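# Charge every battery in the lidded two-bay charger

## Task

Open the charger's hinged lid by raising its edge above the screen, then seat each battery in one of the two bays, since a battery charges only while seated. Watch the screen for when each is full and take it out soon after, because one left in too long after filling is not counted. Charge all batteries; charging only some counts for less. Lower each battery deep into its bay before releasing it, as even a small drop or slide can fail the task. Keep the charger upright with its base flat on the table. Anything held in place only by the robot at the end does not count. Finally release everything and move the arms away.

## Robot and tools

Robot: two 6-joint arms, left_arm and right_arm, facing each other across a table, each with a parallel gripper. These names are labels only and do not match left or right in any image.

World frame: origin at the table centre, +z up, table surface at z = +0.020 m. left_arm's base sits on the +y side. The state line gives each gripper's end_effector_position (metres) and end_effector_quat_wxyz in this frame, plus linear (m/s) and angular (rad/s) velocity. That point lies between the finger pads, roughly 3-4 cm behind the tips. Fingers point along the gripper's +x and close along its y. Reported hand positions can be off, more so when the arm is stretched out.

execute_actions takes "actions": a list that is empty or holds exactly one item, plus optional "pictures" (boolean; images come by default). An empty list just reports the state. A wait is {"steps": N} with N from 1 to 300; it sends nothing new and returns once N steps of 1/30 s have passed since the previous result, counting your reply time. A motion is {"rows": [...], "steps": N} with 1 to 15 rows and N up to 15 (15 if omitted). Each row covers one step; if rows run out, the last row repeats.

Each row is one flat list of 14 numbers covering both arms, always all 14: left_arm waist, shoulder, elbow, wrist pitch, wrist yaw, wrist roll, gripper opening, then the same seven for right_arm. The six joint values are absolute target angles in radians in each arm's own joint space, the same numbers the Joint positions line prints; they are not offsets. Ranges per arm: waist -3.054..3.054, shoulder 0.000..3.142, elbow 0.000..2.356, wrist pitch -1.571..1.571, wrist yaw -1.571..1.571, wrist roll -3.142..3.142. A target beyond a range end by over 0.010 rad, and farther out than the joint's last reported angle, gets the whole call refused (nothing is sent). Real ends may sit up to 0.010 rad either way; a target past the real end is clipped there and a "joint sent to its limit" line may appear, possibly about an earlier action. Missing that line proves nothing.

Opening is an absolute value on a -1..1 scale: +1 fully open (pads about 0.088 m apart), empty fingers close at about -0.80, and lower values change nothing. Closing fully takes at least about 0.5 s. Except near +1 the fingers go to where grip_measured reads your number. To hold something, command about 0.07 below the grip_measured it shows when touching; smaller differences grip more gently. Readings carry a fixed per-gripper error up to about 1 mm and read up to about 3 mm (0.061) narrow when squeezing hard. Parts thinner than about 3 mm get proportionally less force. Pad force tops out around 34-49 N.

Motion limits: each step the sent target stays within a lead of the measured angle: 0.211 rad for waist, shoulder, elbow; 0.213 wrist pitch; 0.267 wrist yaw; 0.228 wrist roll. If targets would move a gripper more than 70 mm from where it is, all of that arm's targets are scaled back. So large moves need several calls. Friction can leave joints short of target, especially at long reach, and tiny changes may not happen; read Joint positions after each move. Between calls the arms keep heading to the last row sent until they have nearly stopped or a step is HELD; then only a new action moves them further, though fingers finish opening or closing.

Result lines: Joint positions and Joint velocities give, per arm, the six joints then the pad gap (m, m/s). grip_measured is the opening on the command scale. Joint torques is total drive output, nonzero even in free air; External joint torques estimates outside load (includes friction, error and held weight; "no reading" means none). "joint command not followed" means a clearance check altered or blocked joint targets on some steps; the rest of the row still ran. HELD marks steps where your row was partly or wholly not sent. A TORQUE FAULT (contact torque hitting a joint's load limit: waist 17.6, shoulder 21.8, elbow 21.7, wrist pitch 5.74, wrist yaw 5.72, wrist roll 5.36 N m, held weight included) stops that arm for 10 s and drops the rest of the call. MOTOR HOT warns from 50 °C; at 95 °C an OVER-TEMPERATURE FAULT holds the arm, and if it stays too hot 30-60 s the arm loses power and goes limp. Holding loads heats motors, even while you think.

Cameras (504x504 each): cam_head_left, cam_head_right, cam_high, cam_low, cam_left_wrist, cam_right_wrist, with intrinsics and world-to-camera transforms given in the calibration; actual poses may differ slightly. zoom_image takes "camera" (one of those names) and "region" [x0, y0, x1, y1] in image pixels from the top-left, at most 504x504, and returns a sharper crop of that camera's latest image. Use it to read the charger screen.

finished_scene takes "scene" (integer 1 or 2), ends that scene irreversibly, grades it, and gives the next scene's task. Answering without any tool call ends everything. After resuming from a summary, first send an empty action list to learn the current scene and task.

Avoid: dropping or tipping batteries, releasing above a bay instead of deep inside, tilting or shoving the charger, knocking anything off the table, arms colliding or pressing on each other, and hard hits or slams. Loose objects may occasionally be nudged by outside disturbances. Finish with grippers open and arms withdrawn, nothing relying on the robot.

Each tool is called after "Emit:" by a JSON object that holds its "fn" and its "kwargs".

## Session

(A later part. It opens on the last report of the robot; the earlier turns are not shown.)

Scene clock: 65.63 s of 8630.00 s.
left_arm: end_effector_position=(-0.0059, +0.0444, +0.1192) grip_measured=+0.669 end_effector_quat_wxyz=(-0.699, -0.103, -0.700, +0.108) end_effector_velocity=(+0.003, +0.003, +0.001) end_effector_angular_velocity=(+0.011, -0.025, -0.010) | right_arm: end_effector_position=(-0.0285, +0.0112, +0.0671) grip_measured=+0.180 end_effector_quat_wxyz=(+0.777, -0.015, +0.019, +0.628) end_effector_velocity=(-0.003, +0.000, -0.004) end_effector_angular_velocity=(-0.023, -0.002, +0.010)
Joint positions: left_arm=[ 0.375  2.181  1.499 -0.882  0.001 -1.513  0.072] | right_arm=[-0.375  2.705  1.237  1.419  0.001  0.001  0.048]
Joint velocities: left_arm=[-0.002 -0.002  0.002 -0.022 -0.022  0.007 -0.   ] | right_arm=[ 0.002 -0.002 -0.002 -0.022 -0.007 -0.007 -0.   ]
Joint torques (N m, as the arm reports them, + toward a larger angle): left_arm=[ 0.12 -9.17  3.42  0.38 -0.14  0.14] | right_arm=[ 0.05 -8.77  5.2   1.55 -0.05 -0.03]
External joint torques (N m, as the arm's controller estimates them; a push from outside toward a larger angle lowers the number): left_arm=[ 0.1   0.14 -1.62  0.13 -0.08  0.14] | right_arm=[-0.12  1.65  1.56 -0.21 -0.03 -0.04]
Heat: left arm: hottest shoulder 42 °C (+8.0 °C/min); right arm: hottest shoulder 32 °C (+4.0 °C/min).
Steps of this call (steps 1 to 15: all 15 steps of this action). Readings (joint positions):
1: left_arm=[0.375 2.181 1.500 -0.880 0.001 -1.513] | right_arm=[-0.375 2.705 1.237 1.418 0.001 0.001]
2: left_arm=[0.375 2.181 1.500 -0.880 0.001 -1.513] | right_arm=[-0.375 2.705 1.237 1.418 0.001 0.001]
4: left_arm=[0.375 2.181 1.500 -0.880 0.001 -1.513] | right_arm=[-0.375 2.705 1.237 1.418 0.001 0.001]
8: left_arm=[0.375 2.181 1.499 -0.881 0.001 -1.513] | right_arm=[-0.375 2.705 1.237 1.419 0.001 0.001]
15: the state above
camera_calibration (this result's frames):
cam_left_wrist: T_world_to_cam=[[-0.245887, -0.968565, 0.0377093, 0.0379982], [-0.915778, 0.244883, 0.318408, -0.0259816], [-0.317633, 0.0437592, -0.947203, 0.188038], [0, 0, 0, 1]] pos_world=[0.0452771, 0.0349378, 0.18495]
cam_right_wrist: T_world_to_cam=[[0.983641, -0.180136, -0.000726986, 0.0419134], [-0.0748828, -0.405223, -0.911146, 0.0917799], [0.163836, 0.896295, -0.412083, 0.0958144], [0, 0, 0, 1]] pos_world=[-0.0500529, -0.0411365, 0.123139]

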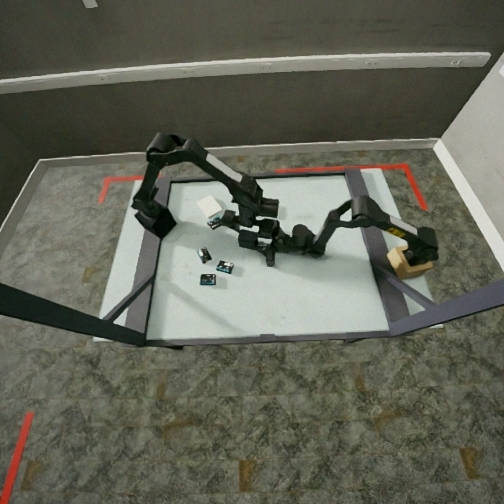

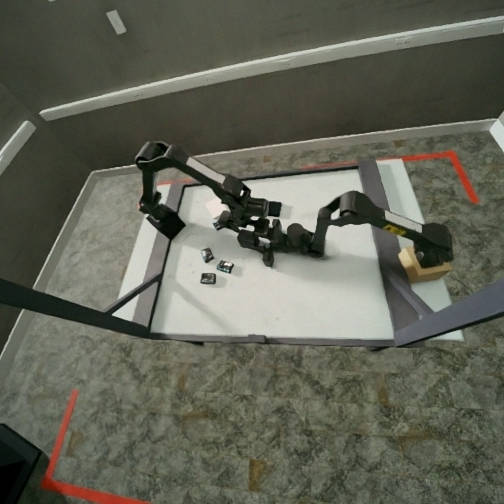

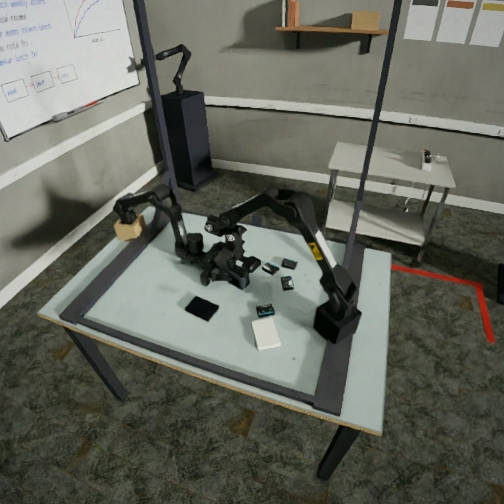

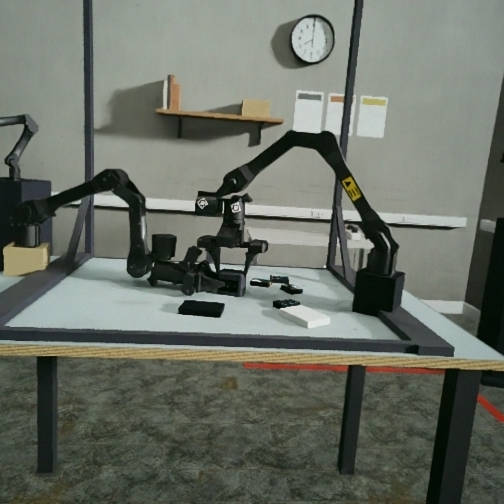

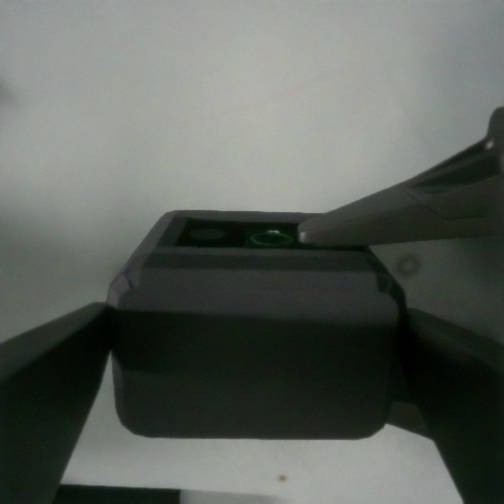

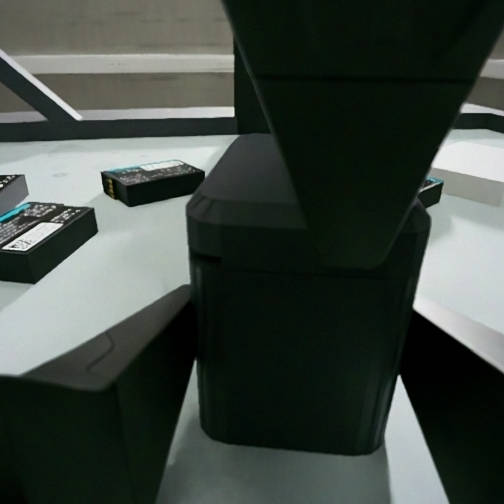

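Emit:
{"fn": "execute_actions", "kwargs": {"actions": [{"rows":[[0.376,2.17,1.505,-0.884,0,-1.51,0.65,-0.375,2.725,1.245,1.415,0,0,0.1],[0.375,2.167,1.508,-0.889,0,-1.513,0.65,-0.375,2.725,1.245,1.415,0,0,0.1],[0.373,2.165,1.511,-0.895,0,-1.515,0.65,-0.375,2.725,1.245,1.415,0,0,0.1],[0.372,2.163,1.514,-0.9,0,-1.517,0.65,-0.375,2.725,1.245,1.415,0,0,0.1],[0.371,2.161,1.518,-0.906,0,-1.518,0.65,-0.375,2.725,1.245,1.415,0,0,0.1],[0.369,2.159,1.521,-0.911,0,-1.52,0.65,-0.375,2.725,1.245,1.415,0,0,0.1],[0.367,2.157,1.524,-0.916,0,-1.522,0.65,-0.375,2.725,1.245,1.415,0,0,0.1],[0.365,2.155,1.527,-0.922,0,-1.524,0.65,-0.375,2.725,1.245,1.415,0,0,0.1],[0.362,2.153,1.53,-0.927,0,-1.527,0.65,-0.375,2.725,1.245,1.415,0,0,0.1],[0.359,2.151,1.533,-0.933,0,-1.53,0.65,-0.375,2.725,1.245,1.415,0,0,0.1],[0.356,2.149,1.537,-0.938,0,-1.533,0.65,-0.375,2.725,1.245,1.415,0,0,0.1],[0.353,2.147,1.54,-0.943,0,-1.536,0.65,-0.375,2.725,1.245,1.415,0,0,0.1],[0.35,2.145,1.543,-0.949,0,-1.539,0.65,-0.375,2.725,1.245,1.415,0,0,0.1],[0.346,2.143,1.546,-0.954,0,-1.543,0.65,-0.375,2.725,1.245,1.415,0,0,0.1]],"steps":15}], "pictures": false}}

Emit:
{"fn": "execute_actions", "kwargs": {"actions": [{"steps":10}]}}

Scene clock: 72.87 s of 8630.00 s.
left_arm: end_effector_position=(-0.0101, +0.0472, +0.1283) grip_measured=+0.669 end_effector_quat_wxyz=(-0.703, -0.107, -0.696, +0.098) end_effector_velocity=(-0.021, +0.010, +0.026) end_effector_angular_velocity=(+0.011, -0.042, +0.039) | right_arm: end_effector_position=(-0.0308, +0.0143, +0.0703) grip_measured=+0.180 end_effector_quat_wxyz=(+0.775, -0.011, +0.015, +0.631) end_effector_velocity=(-0.018, +0.009, +0.014) end_effector_angular_velocity=(+0.044, -0.016, +0.039)
Joint positions: left_arm=[ 0.36   2.176  1.531 -0.938 -0.008 -1.536  0.072] | right_arm=[-0.371  2.706  1.248  1.422 -0.002  0.001  0.048]
Joint velocities: left_arm=[-0.071 -0.037  0.051 -0.11  -0.037 -0.11  -0.   ] | right_arm=[ 0.032 -0.007  0.017  0.022 -0.007 -0.007 -0.   ]
Joint torques (N m, as the arm reports them, + toward a larger angle): left_arm=[ -1.02 -14.1    5.28  -0.23   0.25   0.01] | right_arm=[-0.51 -9.    3.78  1.27  0.08 -0.03]
External joint torques (N m, as the arm's controller estimates them; a push from outside toward a larger angle lowers the number): left_arm=[-1.18 -4.89  0.2  -0.49  0.31  0.  ] | right_arm=[-0.53  1.44  0.17 -0.46  0.08 -0.04]
Heat: left arm: hottest shoulder 42 °C (+6.0 °C/min); right arm: hottest shoulder 32 °C (+4.0 °C/min).
Steps of this call (steps 1 to 15: the robot went on to your last target; steps 16 to 202: nothing new was sent; steps 203 to 217: all 15 steps of this action). Readings (joint positions):
203: left_arm=[0.375 2.181 1.499 -0.882 0.001 -1.513] | right_arm=[-0.375 2.705 1.237 1.419 0.001 0.001]
204: left_arm=[0.375 2.181 1.499 -0.882 0.001 -1.513] | right_arm=[-0.375 2.705 1.237 1.419 0.001 0.001]
206: left_arm=[0.375 2.181 1.501 -0.885 0.001 -1.513] | right_arm=[-0.375 2.705 1.238 1.419 0.001 0.001]
210: left_arm=[0.374 2.181 1.511 -0.902 -0.000 -1.516] | right_arm=[-0.375 2.706 1.242 1.419 0.001 0.001]
217: the state above

Scene clock: 73.20 s of 8630.00 s.
left_arm: end_effector_position=(-0.0116, +0.0482, +0.1299) grip_measured=+0.669 end_effector_quat_wxyz=(-0.703, -0.107, -0.696, +0.097) end_effector_velocity=(-0.002, -0.000, +0.000) end_effector_angular_velocity=(-0.005, +0.009, +0.020) | right_arm: end_effector_position=(-0.0322, +0.0153, +0.0714) grip_measured=+0.180 end_effector_quat_wxyz=(+0.775, -0.010, +0.013, +0.632) end_effector_velocity=(+0.000, +0.000, +0.002) end_effector_angular_velocity=(-0.001, +0.008, +0.005)
Joint positions: left_arm=[ 0.355  2.174  1.534 -0.947 -0.009 -1.543  0.072] | right_arm=[-0.368  2.706  1.251  1.423 -0.002  0.001  0.048]
Joint velocities: left_arm=[-0.002 -0.002 -0.002  0.007  0.007 -0.022 -0.   ] | right_arm=[-0.002 -0.007 -0.002 -0.007 -0.007  0.007 -0.   ]
Joint torques (N m, as the arm reports them, + toward a larger angle): left_arm=[ -1.02 -14.26   5.4   -0.29   0.22   0.04] | right_arm=[-0.57 -9.    3.68  1.2   0.07 -0.03]
External joint torques (N m, as the arm's controller estimates them; a push from outside toward a larger angle lowers the number): left_arm=[-1.02 -4.98  0.31 -0.52  0.29  0.04] | right_arm=[-0.62  1.49 -0.01 -0.56  0.07 -0.04]
Heat: left arm: hottest shoulder 42 °C (+6.1 °C/min); right arm: hottest shoulder 32 °C (+4.1 °C/min).
Steps of this call (steps 1 to 10: the robot went on to your last target). Readings (joint positions):
1: left_arm=[0.358 2.175 1.532 -0.942 -0.008 -1.538] | right_arm=[-0.370 2.706 1.249 1.422 -0.002 0.001]
2: left_arm=[0.357 2.174 1.533 -0.944 -0.008 -1.540] | right_arm=[-0.369 2.706 1.250 1.423 -0.002 0.001]
4: left_arm=[0.355 2.174 1.534 -0.945 -0.008 -1.542] | right_arm=[-0.368 2.706 1.251 1.423 -0.002 0.001]
8: left_arm=[0.355 2.174 1.534 -0.946 -0.009 -1.542] | right_arm=[-0.368 2.706 1.251 1.423 -0.002 0.001]
10: the state above
camera_calibration (this result's frames):
cam_left_wrist: T_world_to_cam=[[-0.237083, -0.971379, 0.0146339, 0.0430728], [-0.922889, 0.229902, 0.308901, -0.0336461], [-0.303425, 0.0597299, -0.950982, 0.196111], [0, 0, 0, 1]] pos_world=[0.0386652, 0.0378616, 0.196261]
cam_right_wrist: T_world_to_cam=[[0.985316, -0.170741, -0.000317811, 0.0461431], [-0.0680864, -0.391206, -0.917781, 0.0975105], [0.156578, 0.904326, -0.397087, 0.0931175], [0, 0, 0, 1]] pos_world=[-0.0534066, -0.0381833, 0.126484]

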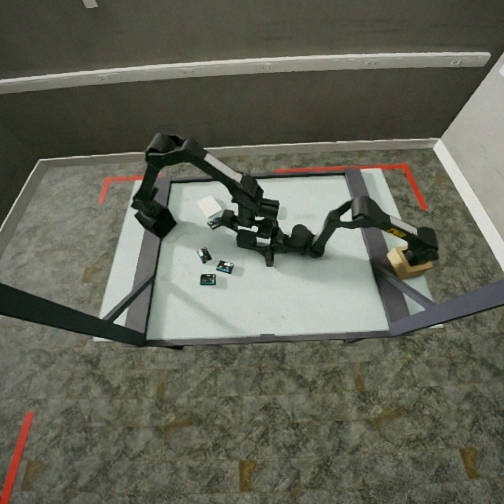

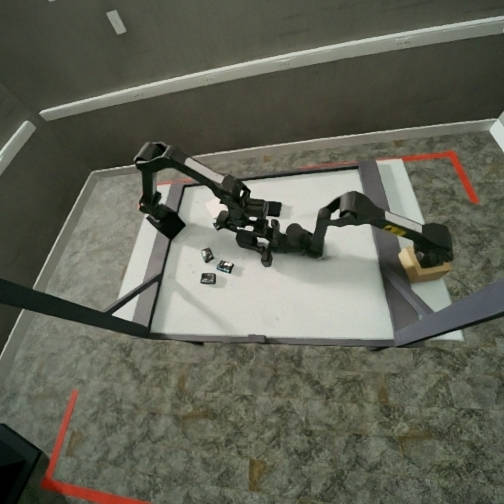

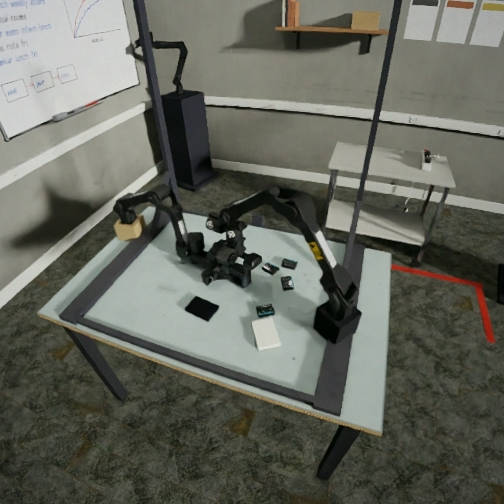

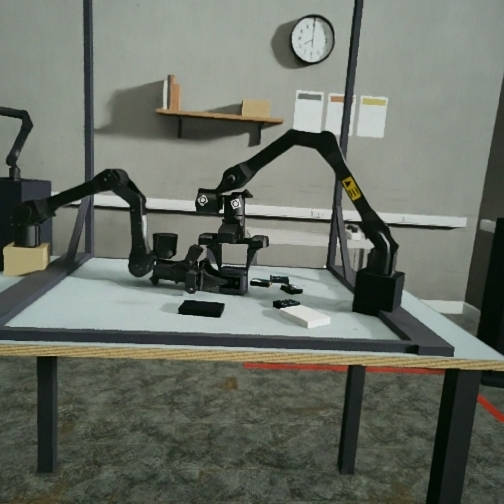

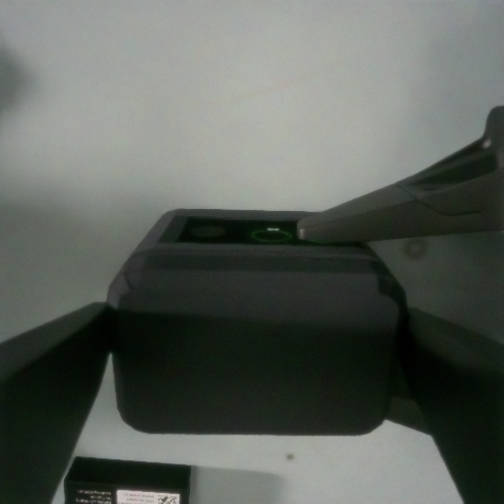

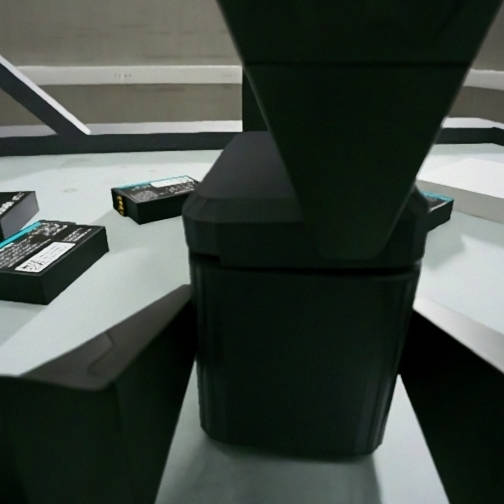

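Emit:
{"fn": "execute_actions", "kwargs": {"actions": [{"rows":[[0.35,2.143,1.546,-0.954,0,-1.54,0.654,-0.377,2.728,1.24,1.413,0,0,0.1],[0.35,2.143,1.546,-0.954,0,-1.54,0.656,-0.378,2.731,1.235,1.411,0,0,0.1],[0.35,2.143,1.546,-0.954,0,-1.54,0.657,-0.379,2.734,1.23,1.409,0,0,0.1],[0.35,2.143,1.546,-0.954,0,-1.54,0.657,-0.38,2.737,1.225,1.407,0,0,0.1]],"steps":15}]}}

Scene clock: 76.13 s of 8630.00 s.
left_arm: end_effector_position=(-0.0120, +0.0469, +0.1317) grip_measured=+0.669 end_effector_quat_wxyz=(-0.703, -0.105, -0.696, +0.099) end_effector_velocity=(+0.001, +0.002, -0.001) end_effector_angular_velocity=(+0.010, -0.010, -0.010) | right_arm: end_effector_position=(-0.0292, +0.0125, +0.0665) grip_measured=+0.180 end_effector_quat_wxyz=(+0.776, -0.014, +0.019, +0.630) end_effector_velocity=(+0.002, -0.001, -0.007) end_effector_angular_velocity=(-0.037, +0.000, -0.009)
Joint positions: left_arm=[ 0.355  2.172  1.538 -0.947 -0.008 -1.543  0.072] | right_arm=[-0.374  2.709  1.244  1.417 -0.002  0.001  0.048]
Joint velocities: left_arm=[-0.002  0.002 -0.002 -0.007 -0.007  0.007 -0.   ] | right_arm=[-0.002 -0.002 -0.002 -0.037  0.007 -0.007 -0.   ]
Joint torques (N m, as the arm reports them, + toward a larger angle): left_arm=[ -0.62 -13.91   5.12  -0.26   0.22   0.15] | right_arm=[-0.48 -8.    2.08  0.99  0.05 -0.03]
External joint torques (N m, as the arm's controller estimates them; a push from outside toward a larger angle lowers the number): left_arm=[-0.62 -4.74  0.11 -0.48  0.29  0.15] | right_arm=[-0.46  2.34 -1.52 -0.75  0.05 -0.04]
Heat: left arm: hottest shoulder 43 °C (+6.1 °C/min); right arm: hottest shoulder 32 °C (+4.1 °C/min).
Steps of this call (steps 1 to 15: the robot went on to your last target; steps 16 to 73: nothing new was sent; steps 74 to 88: all 15 steps of this action). Readings (joint positions):
74: left_arm=[0.355 2.174 1.535 -0.947 -0.009 -1.543] | right_arm=[-0.368 2.706 1.251 1.423 -0.002 0.001]
75: left_arm=[0.355 2.174 1.535 -0.947 -0.009 -1.543] | right_arm=[-0.368 2.706 1.251 1.423 -0.002 0.001]
77: left_arm=[0.355 2.174 1.535 -0.947 -0.009 -1.543] | right_arm=[-0.368 2.706 1.251 1.423 -0.002 0.001]
81: left_arm=[0.355 2.174 1.537 -0.947 -0.009 -1.543] | right_arm=[-0.371 2.707 1.247 1.419 -0.002 0.001]
88: the state above
camera_calibration (this result's frames):
cam_left_wrist: T_world_to_cam=[[-0.237044, -0.971278, 0.0207268, 0.0408956], [-0.92229, 0.23169, 0.309356, -0.0344152], [-0.305273, 0.0542149, -0.95072, 0.197981], [0, 0, 0, 1]] pos_world=[0.0383915, 0.0369611, 0.198024]
cam_right_wrist: T_world_to_cam=[[0.984254, -0.17676, -0.000802523, 0.0428508], [-0.0733751, -0.404436, -0.911618, 0.0917012], [0.160813, 0.897322, -0.411038, 0.0943797], [0, 0, 0, 1]] pos_world=[-0.050625, -0.0400274, 0.122424]

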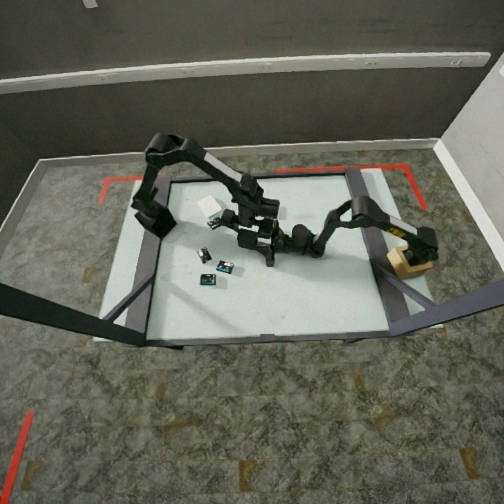

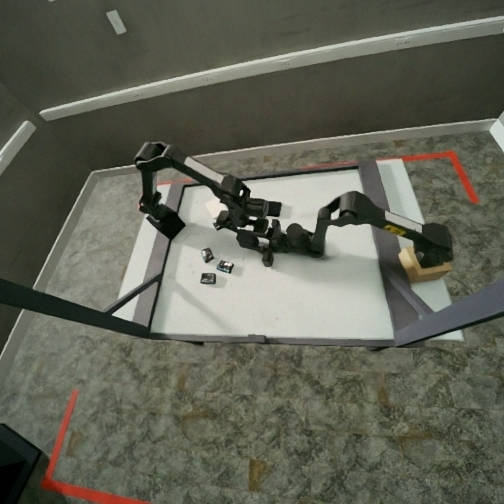

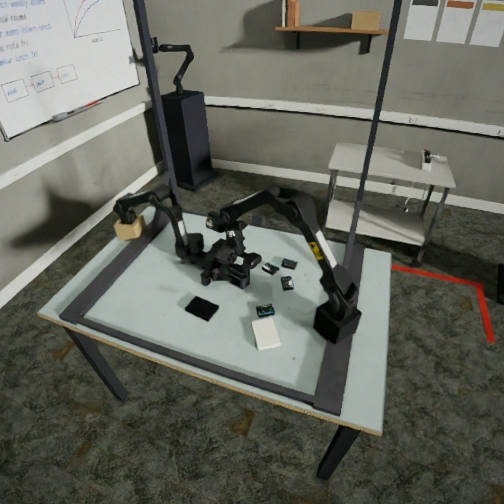

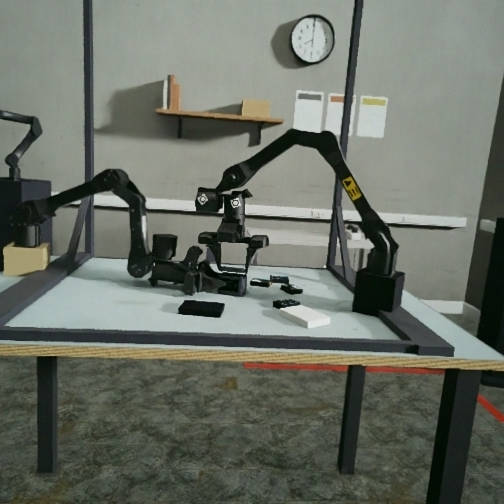

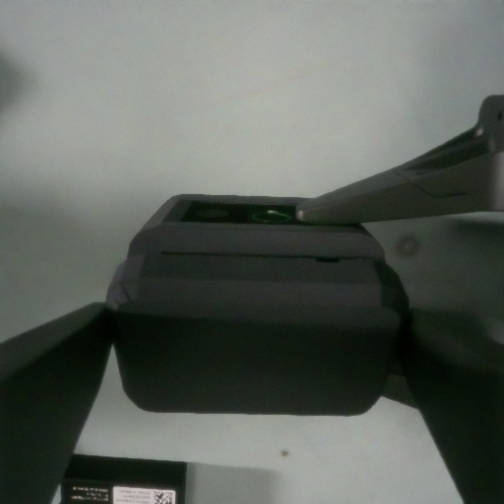

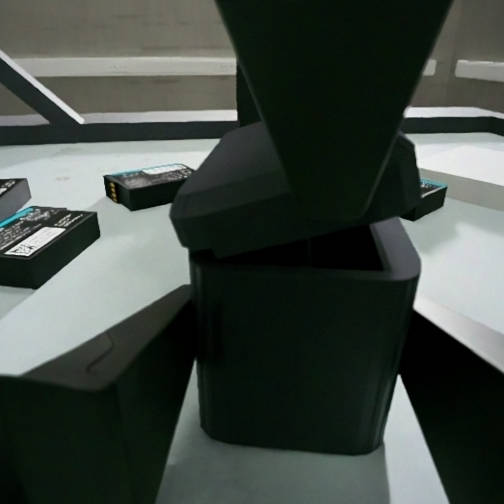

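Opening. Continue.

Emit:
{"fn": "execute_actions", "kwargs": {"actions": [{"rows":[[0.347,2.141,1.547,-0.954,0,-1.544,0.657,-0.38,2.737,1.225,1.407,0,0,0.1],[0.344,2.139,1.548,-0.955,0,-1.547,0.657,-0.38,2.737,1.225,1.407,0,0,0.1],[0.341,2.137,1.549,-0.957,0,-1.55,0.657,-0.38,2.737,1.225,1.407,0,0,0.1],[0.338,2.135,1.551,-0.959,0,-1.553,0.657,-0.38,2.737,1.225,1.407,0,0,0.1],[0.334,2.133,1.553,-0.961,0,-1.557,0.657,-0.38,2.737,1.225,1.407,0,0,0.1],[0.33,2.132,1.555,-0.963,0,-1.561,0.657,-0.38,2.737,1.225,1.407,0,0,0.1],[0.326,2.131,1.557,-0.966,0,-1.565,0.657,-0.38,2.737,1.225,1.407,0,0,0.1],[0.322,2.13,1.559,-0.969,0,-1.569,0.657,-0.38,2.737,1.225,1.407,0,0,0.1],[0.317,2.129,1.561,-0.972,0,-1.574,0.657,-0.38,2.737,1.225,1.407,0,0,0.1],[0.312,2.128,1.563,-0.975,0,-1.579,0.657,-0.38,2.737,1.225,1.407,0,0,0.1],[0.307,2.128,1.565,-0.977,0,-1.584,0.657,-0.38,2.737,1.225,1.407,0,0,0.1],[0.302,2.128,1.566,-0.979,0,-1.589,0.657,-0.38,2.737,1.225,1.407,0,0,0.1]],"steps":15}], "pictures": false}}

Emit:
{"fn": "execute_actions", "kwargs": {"actions": [{"steps":8}]}}

Scene clock: 80.37 s of 8630.00 s.
left_arm: end_effector_position=(-0.0262, +0.0509, +0.1423) grip_measured=+0.669 end_effector_quat_wxyz=(-0.705, -0.101, -0.695, +0.099) end_effector_velocity=(-0.021, +0.005, +0.011) end_effector_angular_velocity=(-0.015, -0.004, -0.005) | right_arm: end_effector_position=(-0.0296, +0.0121, +0.0656) grip_measured=+0.180 end_effector_quat_wxyz=(+0.776, -0.015, +0.020, +0.630) end_effector_velocity=(+0.000, -0.000, +0.002) end_effector_angular_velocity=(+0.006, -0.008, +0.005)
Joint positions: left_arm=[ 0.317  2.153  1.553 -0.977 -0.013 -1.587  0.072] | right_arm=[-0.374  2.71   1.243  1.417 -0.002  0.001  0.048]
Joint velocities: left_arm=[-0.056 -0.022  0.012 -0.022 -0.007 -0.051  0.   ] | right_arm=[-0.002 -0.002 -0.002  0.007 -0.007 -0.007 -0.   ]
Joint torques (N m, as the arm reports them, + toward a larger angle): left_arm=[ -1.38 -13.51   5.48   0.1    0.42   0.05] | right_arm=[-0.5  -8.07  2.23  1.06  0.07 -0.03]
External joint torques (N m, as the arm's controller estimates them; a push from outside toward a larger angle lowers the number): left_arm=[-1.7  -4.39  0.31 -0.17  0.51  0.04] | right_arm=[-0.48  2.27 -1.36 -0.68  0.07 -0.04]
Heat: left arm: hottest shoulder 45 °C (+7.1 °C/min); right arm: hottest shoulder 32 °C (+4.0 °C/min).
Steps of this call (steps 1 to 15: the robot went on to your last target; steps 16 to 112: nothing new was sent; steps 113 to 127: all 15 steps of this action). Readings (joint positions):
113: left_arm=[0.355 2.172 1.538 -0.947 -0.008 -1.543] | right_arm=[-0.374 2.709 1.244 1.417 -0.002 0.001]
114: left_arm=[0.355 2.171 1.538 -0.947 -0.008 -1.543] | right_arm=[-0.374 2.709 1.244 1.417 -0.002 0.001]
116: left_arm=[0.353 2.170 1.538 -0.948 -0.009 -1.545] | right_arm=[-0.374 2.709 1.244 1.417 -0.002 0.001]
120: left_arm=[0.342 2.163 1.544 -0.958 -0.010 -1.559] | right_arm=[-0.374 2.710 1.243 1.417 -0.002 0.001]
127: the state above

Scene clock: 80.63 s of 8630.00 s.
left_arm: end_effector_position=(-0.0269, +0.0512, +0.1428) grip_measured=+0.669 end_effector_quat_wxyz=(-0.705, -0.101, -0.695, +0.098) end_effector_velocity=(+0.003, +0.003, +0.002) end_effector_angular_velocity=(+0.010, -0.026, -0.010) | right_arm: end_effector_position=(-0.0296, +0.0121, +0.0656) grip_measured=+0.180 end_effector_quat_wxyz=(+0.776, -0.015, +0.020, +0.630) end_effector_velocity=(+0.003, -0.001, -0.001) end_effector_angular_velocity=(-0.009, -0.005, +0.000)
Joint positions: left_arm=[ 0.315  2.153  1.554 -0.978 -0.013 -1.589  0.072] | right_arm=[-0.374  2.71   1.243  1.417 -0.002  0.001  0.048]
Joint velocities: left_arm=[-0.002 -0.002  0.002 -0.022 -0.022  0.007 -0.   ] | right_arm=[-0.007 -0.002 -0.002 -0.007 -0.007 -0.007 -0.   ]
Joint torques (N m, as the arm reports them, + toward a larger angle): left_arm=[ -1.45 -13.41   5.59   0.11   0.4    0.07] | right_arm=[-0.5  -8.06  2.24  1.06  0.07 -0.04]
External joint torques (N m, as the arm's controller estimates them; a push from outside toward a larger angle lowers the number): left_arm=[-1.46 -4.12  0.4  -0.14  0.47  0.07] | right_arm=[-0.43  2.38 -1.4  -0.7   0.07 -0.05]
Heat: left arm: hottest shoulder 45 °C (+7.0 °C/min); right arm: hottest shoulder 32 °C (+4.0 °C/min).
Steps of this call (steps 1 to 8: the robot went on to your last target). Readings (joint positions):
1: left_arm=[0.316 2.153 1.553 -0.978 -0.013 -1.588] | right_arm=[-0.374 2.710 1.243 1.417 -0.002 0.001]
2: left_arm=[0.315 2.153 1.554 -0.978 -0.013 -1.588] | right_arm=[-0.374 2.710 1.243 1.417 -0.002 0.001]
4: left_arm=[0.315 2.153 1.554 -0.978 -0.013 -1.589] | right_arm=[-0.374 2.710 1.243 1.417 -0.002 0.001]
8: the state above
camera_calibration (this result's frames):
cam_left_wrist: T_world_to_cam=[[-0.231234, -0.97257, 0.025254, 0.0408841], [-0.924777, 0.227785, 0.304797, -0.0517903], [-0.302189, 0.0471252, -0.952082, 0.204429], [0, 0, 0, 1]] pos_world=[0.0233357, 0.041926, 0.209387]
cam_right_wrist: T_world_to_cam=[[0.984388, -0.176012, -0.000906559, 0.0431363], [-0.0735879, -0.406868, -0.910518, 0.0906469], [0.159893, 0.896369, -0.413469, 0.0944963], [0, 0, 0, 1]] pos_world=[-0.0509016, -0.0402297, 0.121646]

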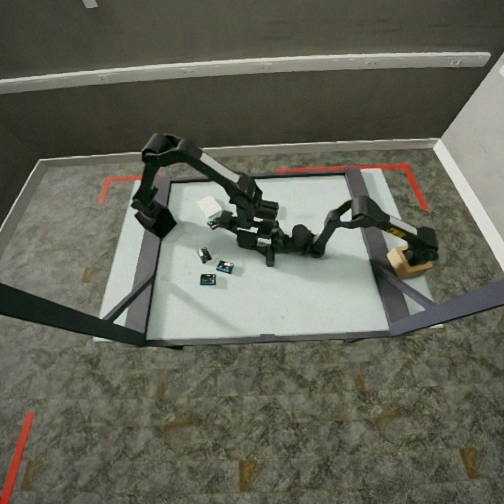

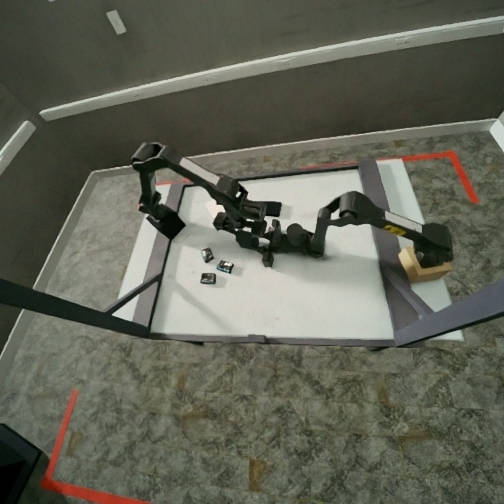

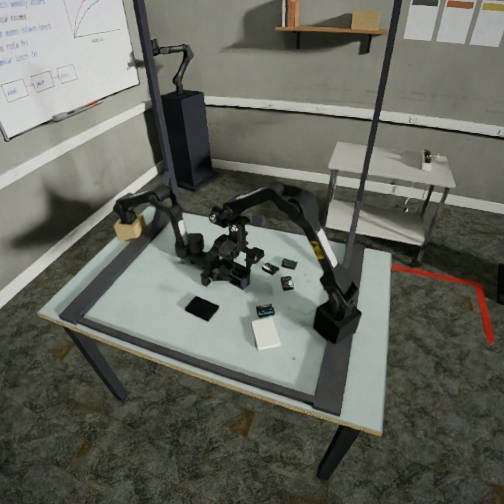

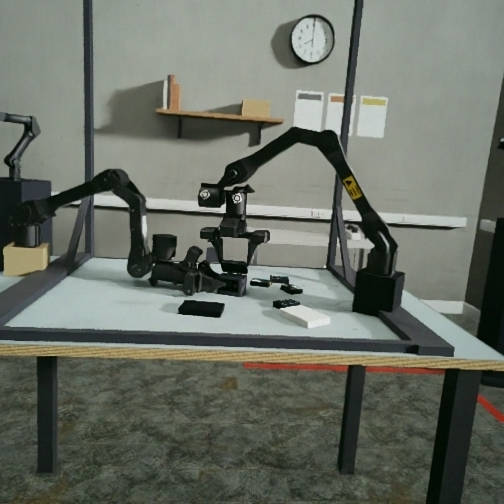

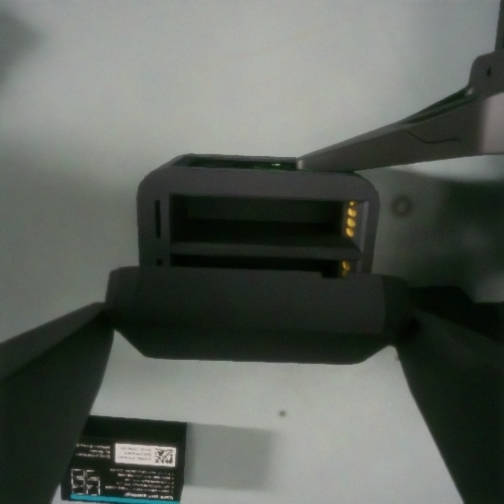

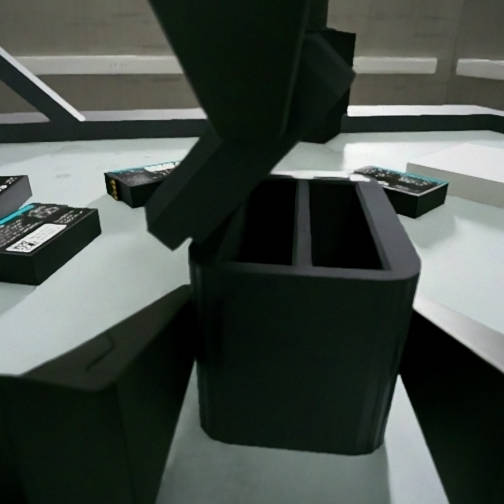

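Emit:
{"fn": "execute_actions", "kwargs": {"actions": [{"rows":[[0.296,2.13,1.567,-0.979,0,-1.595,0.657,-0.38,2.737,1.225,1.407,0,0,0.1],[0.29,2.132,1.568,-0.979,0,-1.601,0.657,-0.38,2.737,1.225,1.407,0,0,0.1],[0.284,2.134,1.569,-0.979,0,-1.607,0.657,-0.38,2.737,1.225,1.407,0,0,0.1],[0.278,2.136,1.57,-0.979,0,-1.613,0.657,-0.38,2.737,1.225,1.407,0,0,0.1],[0.272,2.138,1.57,-0.979,0,-1.619,0.657,-0.38,2.737,1.225,1.407,0,0,0.1],[0.266,2.14,1.57,-0.979,0,-1.625,0.657,-0.38,2.737,1.225,1.407,0,0,0.1],[0.26,2.142,1.57,-0.978,0,-1.631,0.657,-0.38,2.737,1.225,1.407,0,0,0.1],[0.254,2.145,1.57,-0.977,0,-1.637,0.657,-0.38,2.737,1.225,1.407,0,0,0.1],[0.248,2.148,1.57,-0.976,0,-1.643,0.657,-0.38,2.737,1.225,1.407,0,0,0.1],[0.242,2.151,1.57,-0.975,0,-1.649,0.657,-0.38,2.737,1.225,1.407,0,0,0.1],[0.236,2.154,1.57,-0.973,0,-1.655,0.657,-0.38,2.737,1.225,1.407,0,0,0.1],[0.23,2.157,1.57,-0.971,0,-1.661,0.657,-0.38,2.737,1.225,1.407,0,0,0.1],[0.224,2.16,1.57,-0.969,0,-1.667,0.657,-0.38,2.737,1.225,1.407,0,0,0.1],[0.218,2.163,1.57,-0.967,0,-1.673,0.657,-0.38,2.737,1.225,1.407,0,0,0.1]],"steps":15}], "pictures": false}}

Emit:
{"fn": "execute_actions", "kwargs": {"actions": [{"steps":10}]}}

Scene clock: 84.47 s of 8630.00 s.
left_arm: end_effector_position=(-0.0552, +0.0593, +0.1446) grip_measured=+0.669 end_effector_quat_wxyz=(-0.706, -0.098, -0.695, +0.100) end_effector_velocity=(-0.071, +0.012, +0.002) end_effector_angular_velocity=(-0.076, +0.006, -0.044) | right_arm: end_effector_position=(-0.0299, +0.0121, +0.0654) grip_measured=+0.180 end_effector_quat_wxyz=(+0.776, -0.016, +0.020, +0.630) end_effector_velocity=(-0.002, -0.001, -0.002) end_effector_angular_velocity=(-0.013, -0.004, +0.020)
Joint positions: left_arm=[ 0.241  2.152  1.561 -0.981 -0.016 -1.666  0.072] | right_arm=[-0.374  2.71   1.243  1.417 -0.002 -0.     0.048]
Joint velocities: left_arm=[-0.183 -0.007 -0.002  0.066 -0.022 -0.139 -0.001] | right_arm=[-0.002 -0.002 -0.007 -0.007 -0.022 -0.007 -0.   ]
Joint torques (N m, as the arm reports them, + toward a larger angle): left_arm=[-1.01 -9.62  5.36  0.79  0.5   0.18] | right_arm=[-0.51 -8.1   2.21  1.06  0.09  0.02]
External joint torques (N m, as the arm's controller estimates them; a push from outside toward a larger angle lowers the number): left_arm=[-1.44 -0.39  0.16  0.57  0.59  0.17] | right_arm=[-0.53  2.21 -1.36 -0.68  0.1   0.01]
Heat: left arm: hottest shoulder 46 °C (+7.1 °C/min); right arm: hottest shoulder 33 °C (+5.0 °C/min).
Steps of this call (steps 1 to 15: the robot went on to your last target; steps 16 to 100: nothing new was sent; steps 101 to 115: all 15 steps of this action). Readings (joint positions):
101: left_arm=[0.315 2.153 1.554 -0.978 -0.013 -1.590] | right_arm=[-0.374 2.710 1.243 1.417 -0.002 0.001]
102: left_arm=[0.314 2.153 1.555 -0.979 -0.014 -1.592] | right_arm=[-0.374 2.710 1.243 1.417 -0.002 0.001]
104: left_arm=[0.308 2.153 1.556 -0.981 -0.017 -1.599] | right_arm=[-0.374 2.710 1.243 1.417 -0.002 0.001]
108: left_arm=[0.287 2.152 1.559 -0.987 -0.019 -1.623] | right_arm=[-0.374 2.710 1.243 1.417 -0.002 -0.000]
115: the state above

Scene clock: 84.80 s of 8630.00 s.
left_arm: end_effector_position=(-0.0590, +0.0602, +0.1437) grip_measured=+0.669 end_effector_quat_wxyz=(-0.705, -0.098, -0.695, +0.101) end_effector_velocity=(+0.001, +0.002, +0.000) end_effector_angular_velocity=(+0.004, -0.010, +0.005) | right_arm: end_effector_position=(-0.0299, +0.0120, +0.0653) grip_measured=+0.180 end_effector_quat_wxyz=(+0.776, -0.016, +0.020, +0.630) end_effector_velocity=(-0.002, +0.000, +0.002) end_effector_angular_velocity=(+0.006, -0.008, +0.020)
Joint positions: left_arm=[ 0.231  2.155  1.561 -0.977 -0.016 -1.675  0.072] | right_arm=[-0.374  2.71   1.242  1.417 -0.002 -0.     0.048]
Joint velocities: left_arm=[-0.002 -0.002 -0.002 -0.007 -0.007 -0.007 -0.   ] | right_arm=[-0.002 -0.002 -0.002  0.007 -0.022 -0.007 -0.   ]
Joint torques (N m, as the arm reports them, + toward a larger angle): left_arm=[-1.37 -9.66  5.26  0.72  0.51  0.1 ] | right_arm=[-0.51 -8.07  2.28  1.06  0.09  0.02]
External joint torques (N m, as the arm's controller estimates them; a push from outside toward a larger angle lowers the number): left_arm=[-1.37 -0.37  0.06  0.47  0.58  0.1 ] | right_arm=[-0.49  2.41 -1.37 -0.72  0.09  0.01]
Heat: left arm: hottest shoulder 46 °C (+7.0 °C/min); right arm: hottest shoulder 33 °C (+5.0 °C/min).
Steps of this call (steps 1 to 10: the robot went on to your last target). Readings (joint positions):
1: left_arm=[0.236 2.153 1.561 -0.979 -0.016 -1.670] | right_arm=[-0.374 2.710 1.243 1.417 -0.002 -0.000]
2: left_arm=[0.233 2.153 1.561 -0.978 -0.016 -1.672] | right_arm=[-0.374 2.710 1.242 1.417 -0.002 -0.000]
4: left_arm=[0.231 2.154 1.561 -0.977 -0.016 -1.674] | right_arm=[-0.374 2.710 1.242 1.417 -0.002 -0.000]
8: left_arm=[0.231 2.155 1.561 -0.977 -0.016 -1.675] | right_arm=[-0.374 2.710 1.242 1.417 -0.002 -0.000]
10: the state above
camera_calibration (this result's frames):
cam_left_wrist: T_world_to_cam=[[-0.229775, -0.972689, 0.0328504, 0.0411592], [-0.925213, 0.228784, 0.302718, -0.0835802], [-0.301966, 0.0391635, -0.952514, 0.195714], [0, 0, 0, 1]] pos_world=[-0.00877315, 0.051492, 0.210369]
cam_right_wrist: T_world_to_cam=[[0.984535, -0.175185, 0.000572614, 0.0433119], [-0.0720492, -0.40789, -0.910184, 0.0903978], [0.159684, 0.896067, -0.414204, 0.094611], [0, 0, 0, 1]] pos_world=[-0.0512369, -0.0403179, 0.121442]

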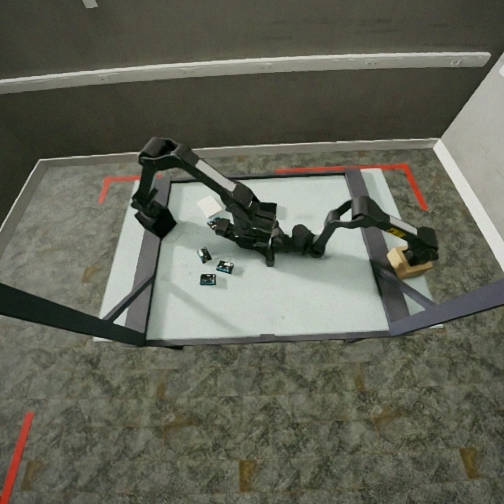

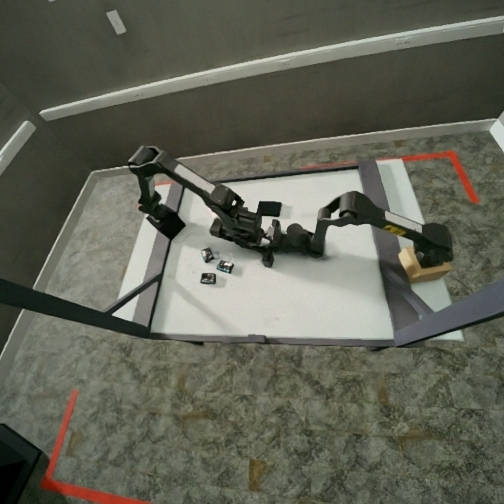

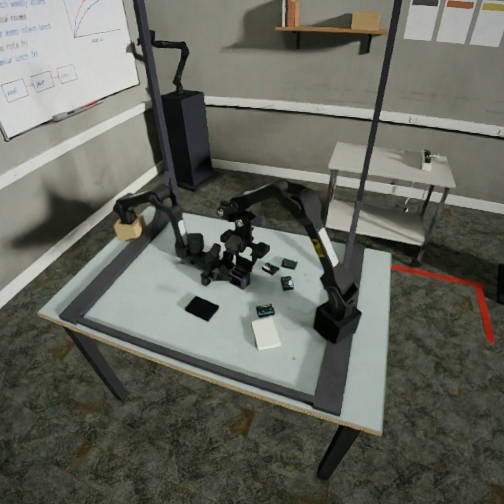

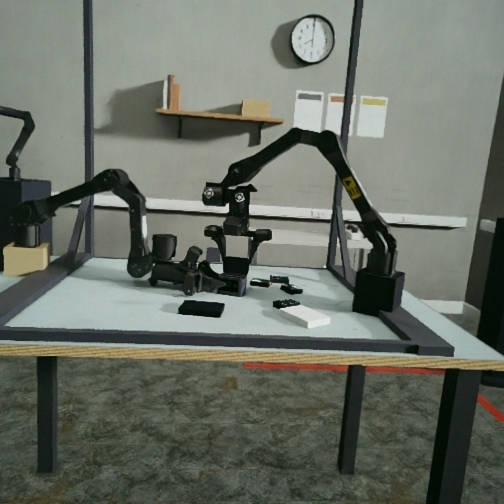

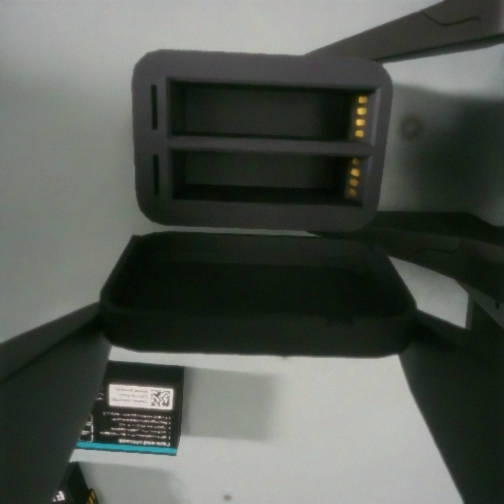

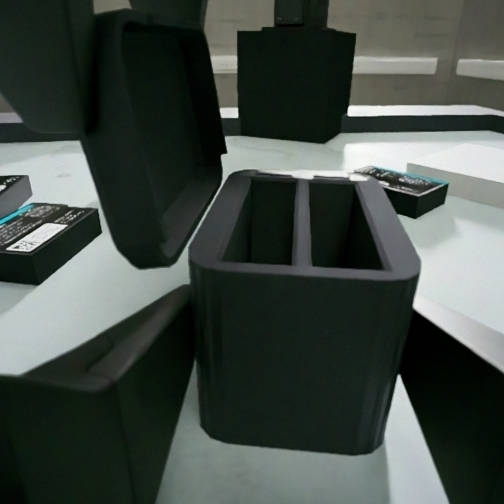

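Emit:
{"fn": "execute_actions", "kwargs": {"actions": [{"rows":[[0.213,2.168,1.566,-0.96,0,-1.68,0.657,-0.38,2.737,1.225,1.407,0,0,0.1],[0.208,2.173,1.562,-0.953,0,-1.685,0.657,-0.38,2.737,1.225,1.407,0,0,0.1],[0.203,2.178,1.558,-0.946,0,-1.69,0.657,-0.38,2.737,1.225,1.407,0,0,0.1],[0.199,2.182,1.554,-0.94,0,-1.695,0.657,-0.38,2.737,1.225,1.407,0,0,0.1],[0.199,2.182,1.554,-0.94,0,-1.695,0.657,-0.38,2.737,1.225,1.407,0,0,0.1],[0.199,2.182,1.554,-0.94,0,-1.695,0.657,-0.38,2.737,1.225,1.407,0,0,0.1],[0.199,2.182,1.554,-0.94,0,-1.695,0.657,-0.38,2.737,1.225,1.407,0,0,0.1],[0.199,2.182,1.554,-0.94,0,-1.695,0.657,-0.38,2.737,1.225,1.407,0,0,0.1],[0.205,2.17,1.554,-0.94,0,-1.695,0.68,-0.375,2.72,1.24,1.415,0,0,0.1],[0.205,2.17,1.554,-0.94,0,-1.695,0.72,-0.375,2.712,1.243,1.417,0,0,0.1],[0.205,2.17,1.554,-0.94,0,-1.695,1,-0.375,2.712,1.243,1.417,0,0,0.15],[0.205,2.17,1.554,-0.94,0,-1.695,1,-0.375,2.712,1.243,1.417,0,0,0.2],[0.205,2.17,1.554,-0.94,0,-1.695,1,-0.375,2.712,1.243,1.417,0,0,0.3],[0.205,2.17,1.554,-0.94,0,-1.695,1,-0.375,2.712,1.243,1.417,0,0,1]],"steps":15}], "pictures": false}}

Emit:
{"fn": "execute_actions", "kwargs": {"actions": [{"rows":[[0.205,2.15,1.57,-0.96,0,-1.695,1,-0.375,2.712,1.243,1.417,0,0,1],[0.205,2.13,1.6,-1.02,0,-1.695,1,-0.375,2.712,1.243,1.417,0,0,1],[0.205,2.11,1.64,-1.08,0,-1.695,1,-0.375,2.712,1.243,1.417,0,0,1],[0.205,2.09,1.68,-1.14,0,-1.695,1,-0.375,2.69,1.22,1.42,0,0,1],[0.205,2.07,1.72,-1.2,0,-1.695,1,-0.375,2.67,1.18,1.43,0,0,1],[0.205,2.07,1.72,-1.2,0,-1.695,1,-0.375,2.65,1.14,1.445,0,0,1],[0.205,2.07,1.72,-1.2,0,-1.695,1,-0.375,2.63,1.1,1.46,0,0,1],[0.205,2.07,1.72,-1.2,0,-1.695,1,-0.375,2.6,1.05,1.48,0,0,1],[0.205,2.07,1.72,-1.2,0,-1.695,1,-0.375,2.56,0.98,1.5,0,0,1],[0.205,2.07,1.72,-1.2,0,-1.695,1,-0.375,2.5,0.88,1.51,0,0,1],[0.205,2.07,1.72,-1.2,0,-1.695,1,-0.375,2.43,0.77,1.52,0,0,1]],"steps":15}]}}

Scene clock: 96.80 s of 8630.00 s.
left_arm: end_effector_position=(-0.0710, +0.0600, +0.1385) grip_measured=+0.946 end_effector_quat_wxyz=(-0.699, -0.092, -0.701, +0.106) end_effector_velocity=(-0.010, +0.007, +0.000) end_effector_angular_velocity=(+0.004, -0.009, -0.024) | right_arm: end_effector_position=(-0.0298, +0.0122, +0.0661) grip_measured=+0.400 end_effector_quat_wxyz=(+0.776, -0.016, +0.018, +0.630) end_effector_velocity=(-0.002, -0.000, -0.004) end_effector_angular_velocity=(-0.023, -0.002, +0.020)
Joint positions: left_arm=[ 0.209  2.164  1.554 -0.941 -0.003 -1.697  0.085] | right_arm=[-0.374  2.71   1.243  1.419 -0.002 -0.001  0.059]
Joint velocities: left_arm=[-0.032 -0.002 -0.002 -0.007 -0.007 -0.007  0.031] | right_arm=[-0.002 -0.002 -0.002 -0.022 -0.022 -0.007  0.175]
Joint torques (N m, as the arm reports them, + toward a larger angle): left_arm=[-0.05 -9.85  4.25  0.25  0.02  0.07] | right_arm=[ -0.09 -10.63   4.22   1.58   0.09   0.07]
External joint torques (N m, as the arm's controller estimates them; a push from outside toward a larger angle lowers the number): left_arm=[-0.17 -0.53 -0.9  -0.02  0.09  0.08] | right_arm=[-0.21 -0.07  0.52 -0.22  0.1   0.06]
Heat: left arm: hottest shoulder 45 °C (+5.0 °C/min); right arm: hottest shoulder 33 °C (+4.0 °C/min).
Steps of this call (steps 1 to 15: the robot went on to your last target; steps 16 to 345: nothing new was sent; steps 346 to 360: all 15 steps of this action). Readings (joint positions):
346: left_arm=[0.231 2.155 1.561 -0.977 -0.016 -1.676] | right_arm=[-0.374 2.710 1.242 1.417 -0.002 -0.000]
347: left_arm=[0.230 2.156 1.561 -0.977 -0.016 -1.678] | right_arm=[-0.374 2.710 1.242 1.417 -0.002 -0.000]
349: left_arm=[0.225 2.160 1.559 -0.972 -0.014 -1.685] | right_arm=[-0.374 2.710 1.242 1.417 -0.002 -0.000]
353: left_arm=[0.212 2.164 1.555 -0.962 -0.017 -1.696] | right_arm=[-0.373 2.710 1.242 1.417 -0.004 -0.004]
360: the state above

Scene clock: 97.30 s of 8630.00 s.
left_arm: end_effector_position=(-0.0698, +0.0643, +0.2167) grip_measured=+1.000 end_effector_quat_wxyz=(-0.698, -0.090, -0.702, +0.110) end_effector_velocity=(+0.008, +0.019, -0.018) end_effector_angular_velocity=(+0.116, -0.058, +0.005) | right_arm: end_effector_position=(-0.0459, -0.0636, +0.0966) grip_measured=+1.000 end_effector_quat_wxyz=(+0.775, -0.038, +0.046, +0.629) end_effector_velocity=(-0.018, -0.096, +0.064) end_effector_angular_velocity=(-0.071, +0.008, +0.001)
Joint positions: left_arm=[ 0.207  2.065  1.72  -1.197 -0.002 -1.697  0.088] | right_arm=[-0.374  2.456  0.821  1.517 -0.002 -0.001  0.088]
Joint velocities: left_arm=[-0.002  0.037 -0.012 -0.081 -0.007 -0.007  0.   ] | right_arm=[-0.007 -0.413 -0.52   0.037 -0.007 -0.007  0.   ]
Joint torques (N m, as the arm reports them, + toward a larger angle): left_arm=[ -0.16 -10.01   4.44   0.16  -0.02   0.08] | right_arm=[-0.12 -8.39  2.65  1.6   0.09  0.07]
External joint torques (N m, as the arm's controller estimates them; a push from outside toward a larger angle lowers the number): left_arm=[-0.16 -1.3  -0.85 -0.16  0.03  0.08] | right_arm=[-0.14 -1.15 -0.14  0.17  0.09  0.06]
Heat: left arm: hottest shoulder 45 °C (+5.1 °C/min); right arm: hottest shoulder 33 °C (+4.0 °C/min).
Steps of this call (steps 1 to 15: all 15 steps of this action). Readings (joint positions):
1: left_arm=[0.208 2.164 1.555 -0.943 -0.003 -1.697] | right_arm=[-0.374 2.710 1.243 1.419 -0.002 -0.001]
2: left_arm=[0.207 2.164 1.562 -0.957 -0.002 -1.697] | right_arm=[-0.374 2.710 1.243 1.419 -0.002 -0.001]
4: left_arm=[0.207 2.160 1.596 -1.035 -0.002 -1.697] | right_arm=[-0.374 2.709 1.242 1.419 -0.002 -0.001]
8: left_arm=[0.207 2.110 1.685 -1.159 -0.002 -1.697] | right_arm=[-0.374 2.668 1.151 1.443 -0.002 -0.001]
15: the state above
camera_calibration (this result's frames):
cam_left_wrist: T_world_to_cam=[[-0.230333, -0.971303, 0.0593063, 0.0344682], [-0.917262, 0.23706, 0.320052, -0.120372], [-0.324927, 0.0193193, -0.945542, 0.259996], [0, 0, 0, 1]] pos_world=[-0.0179938, 0.0569915, 0.282319]
cam_right_wrist: T_world_to_cam=[[0.984553, -0.175086, -0.00047971, 0.045923], [-0.0834651, -0.466932, -0.880345, 0.0796746], [0.153913, 0.866787, -0.474333, 0.181569], [0, 0, 0, 1]] pos_world=[-0.0665093, -0.112138, 0.156287]

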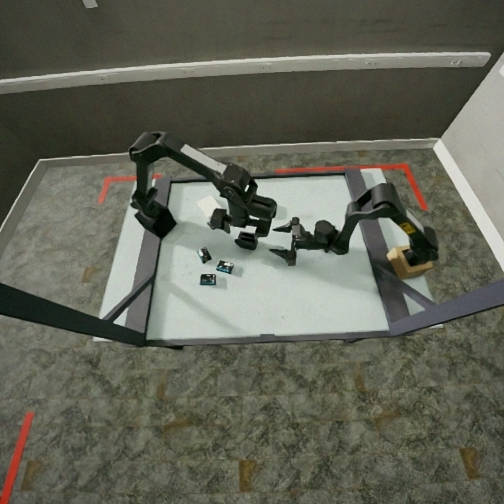

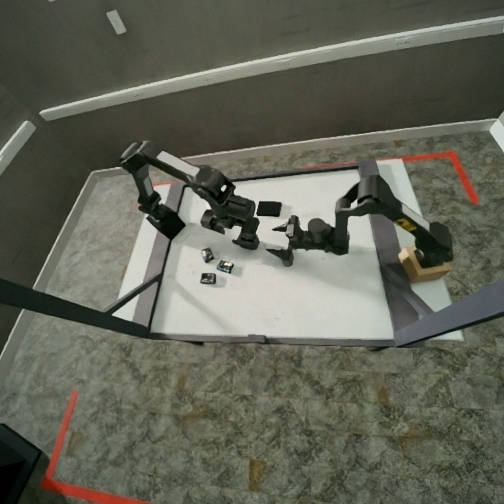

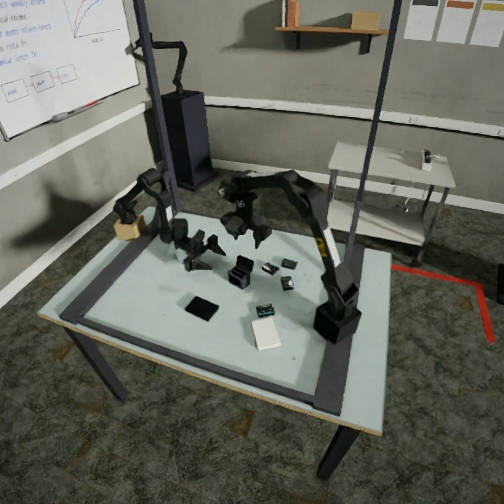

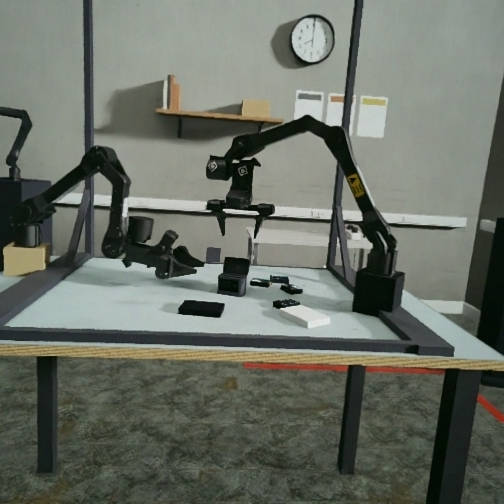

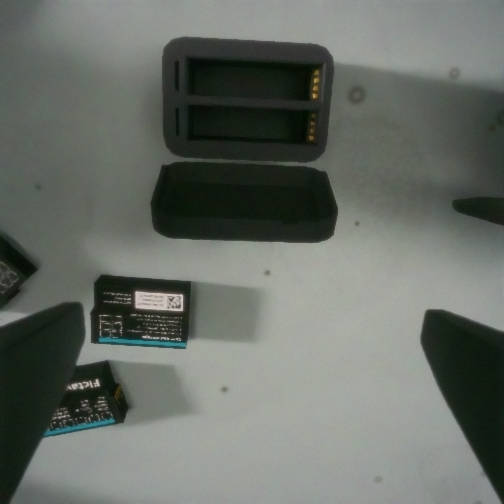

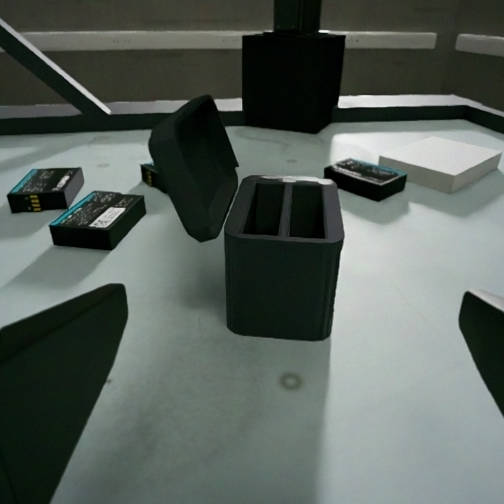

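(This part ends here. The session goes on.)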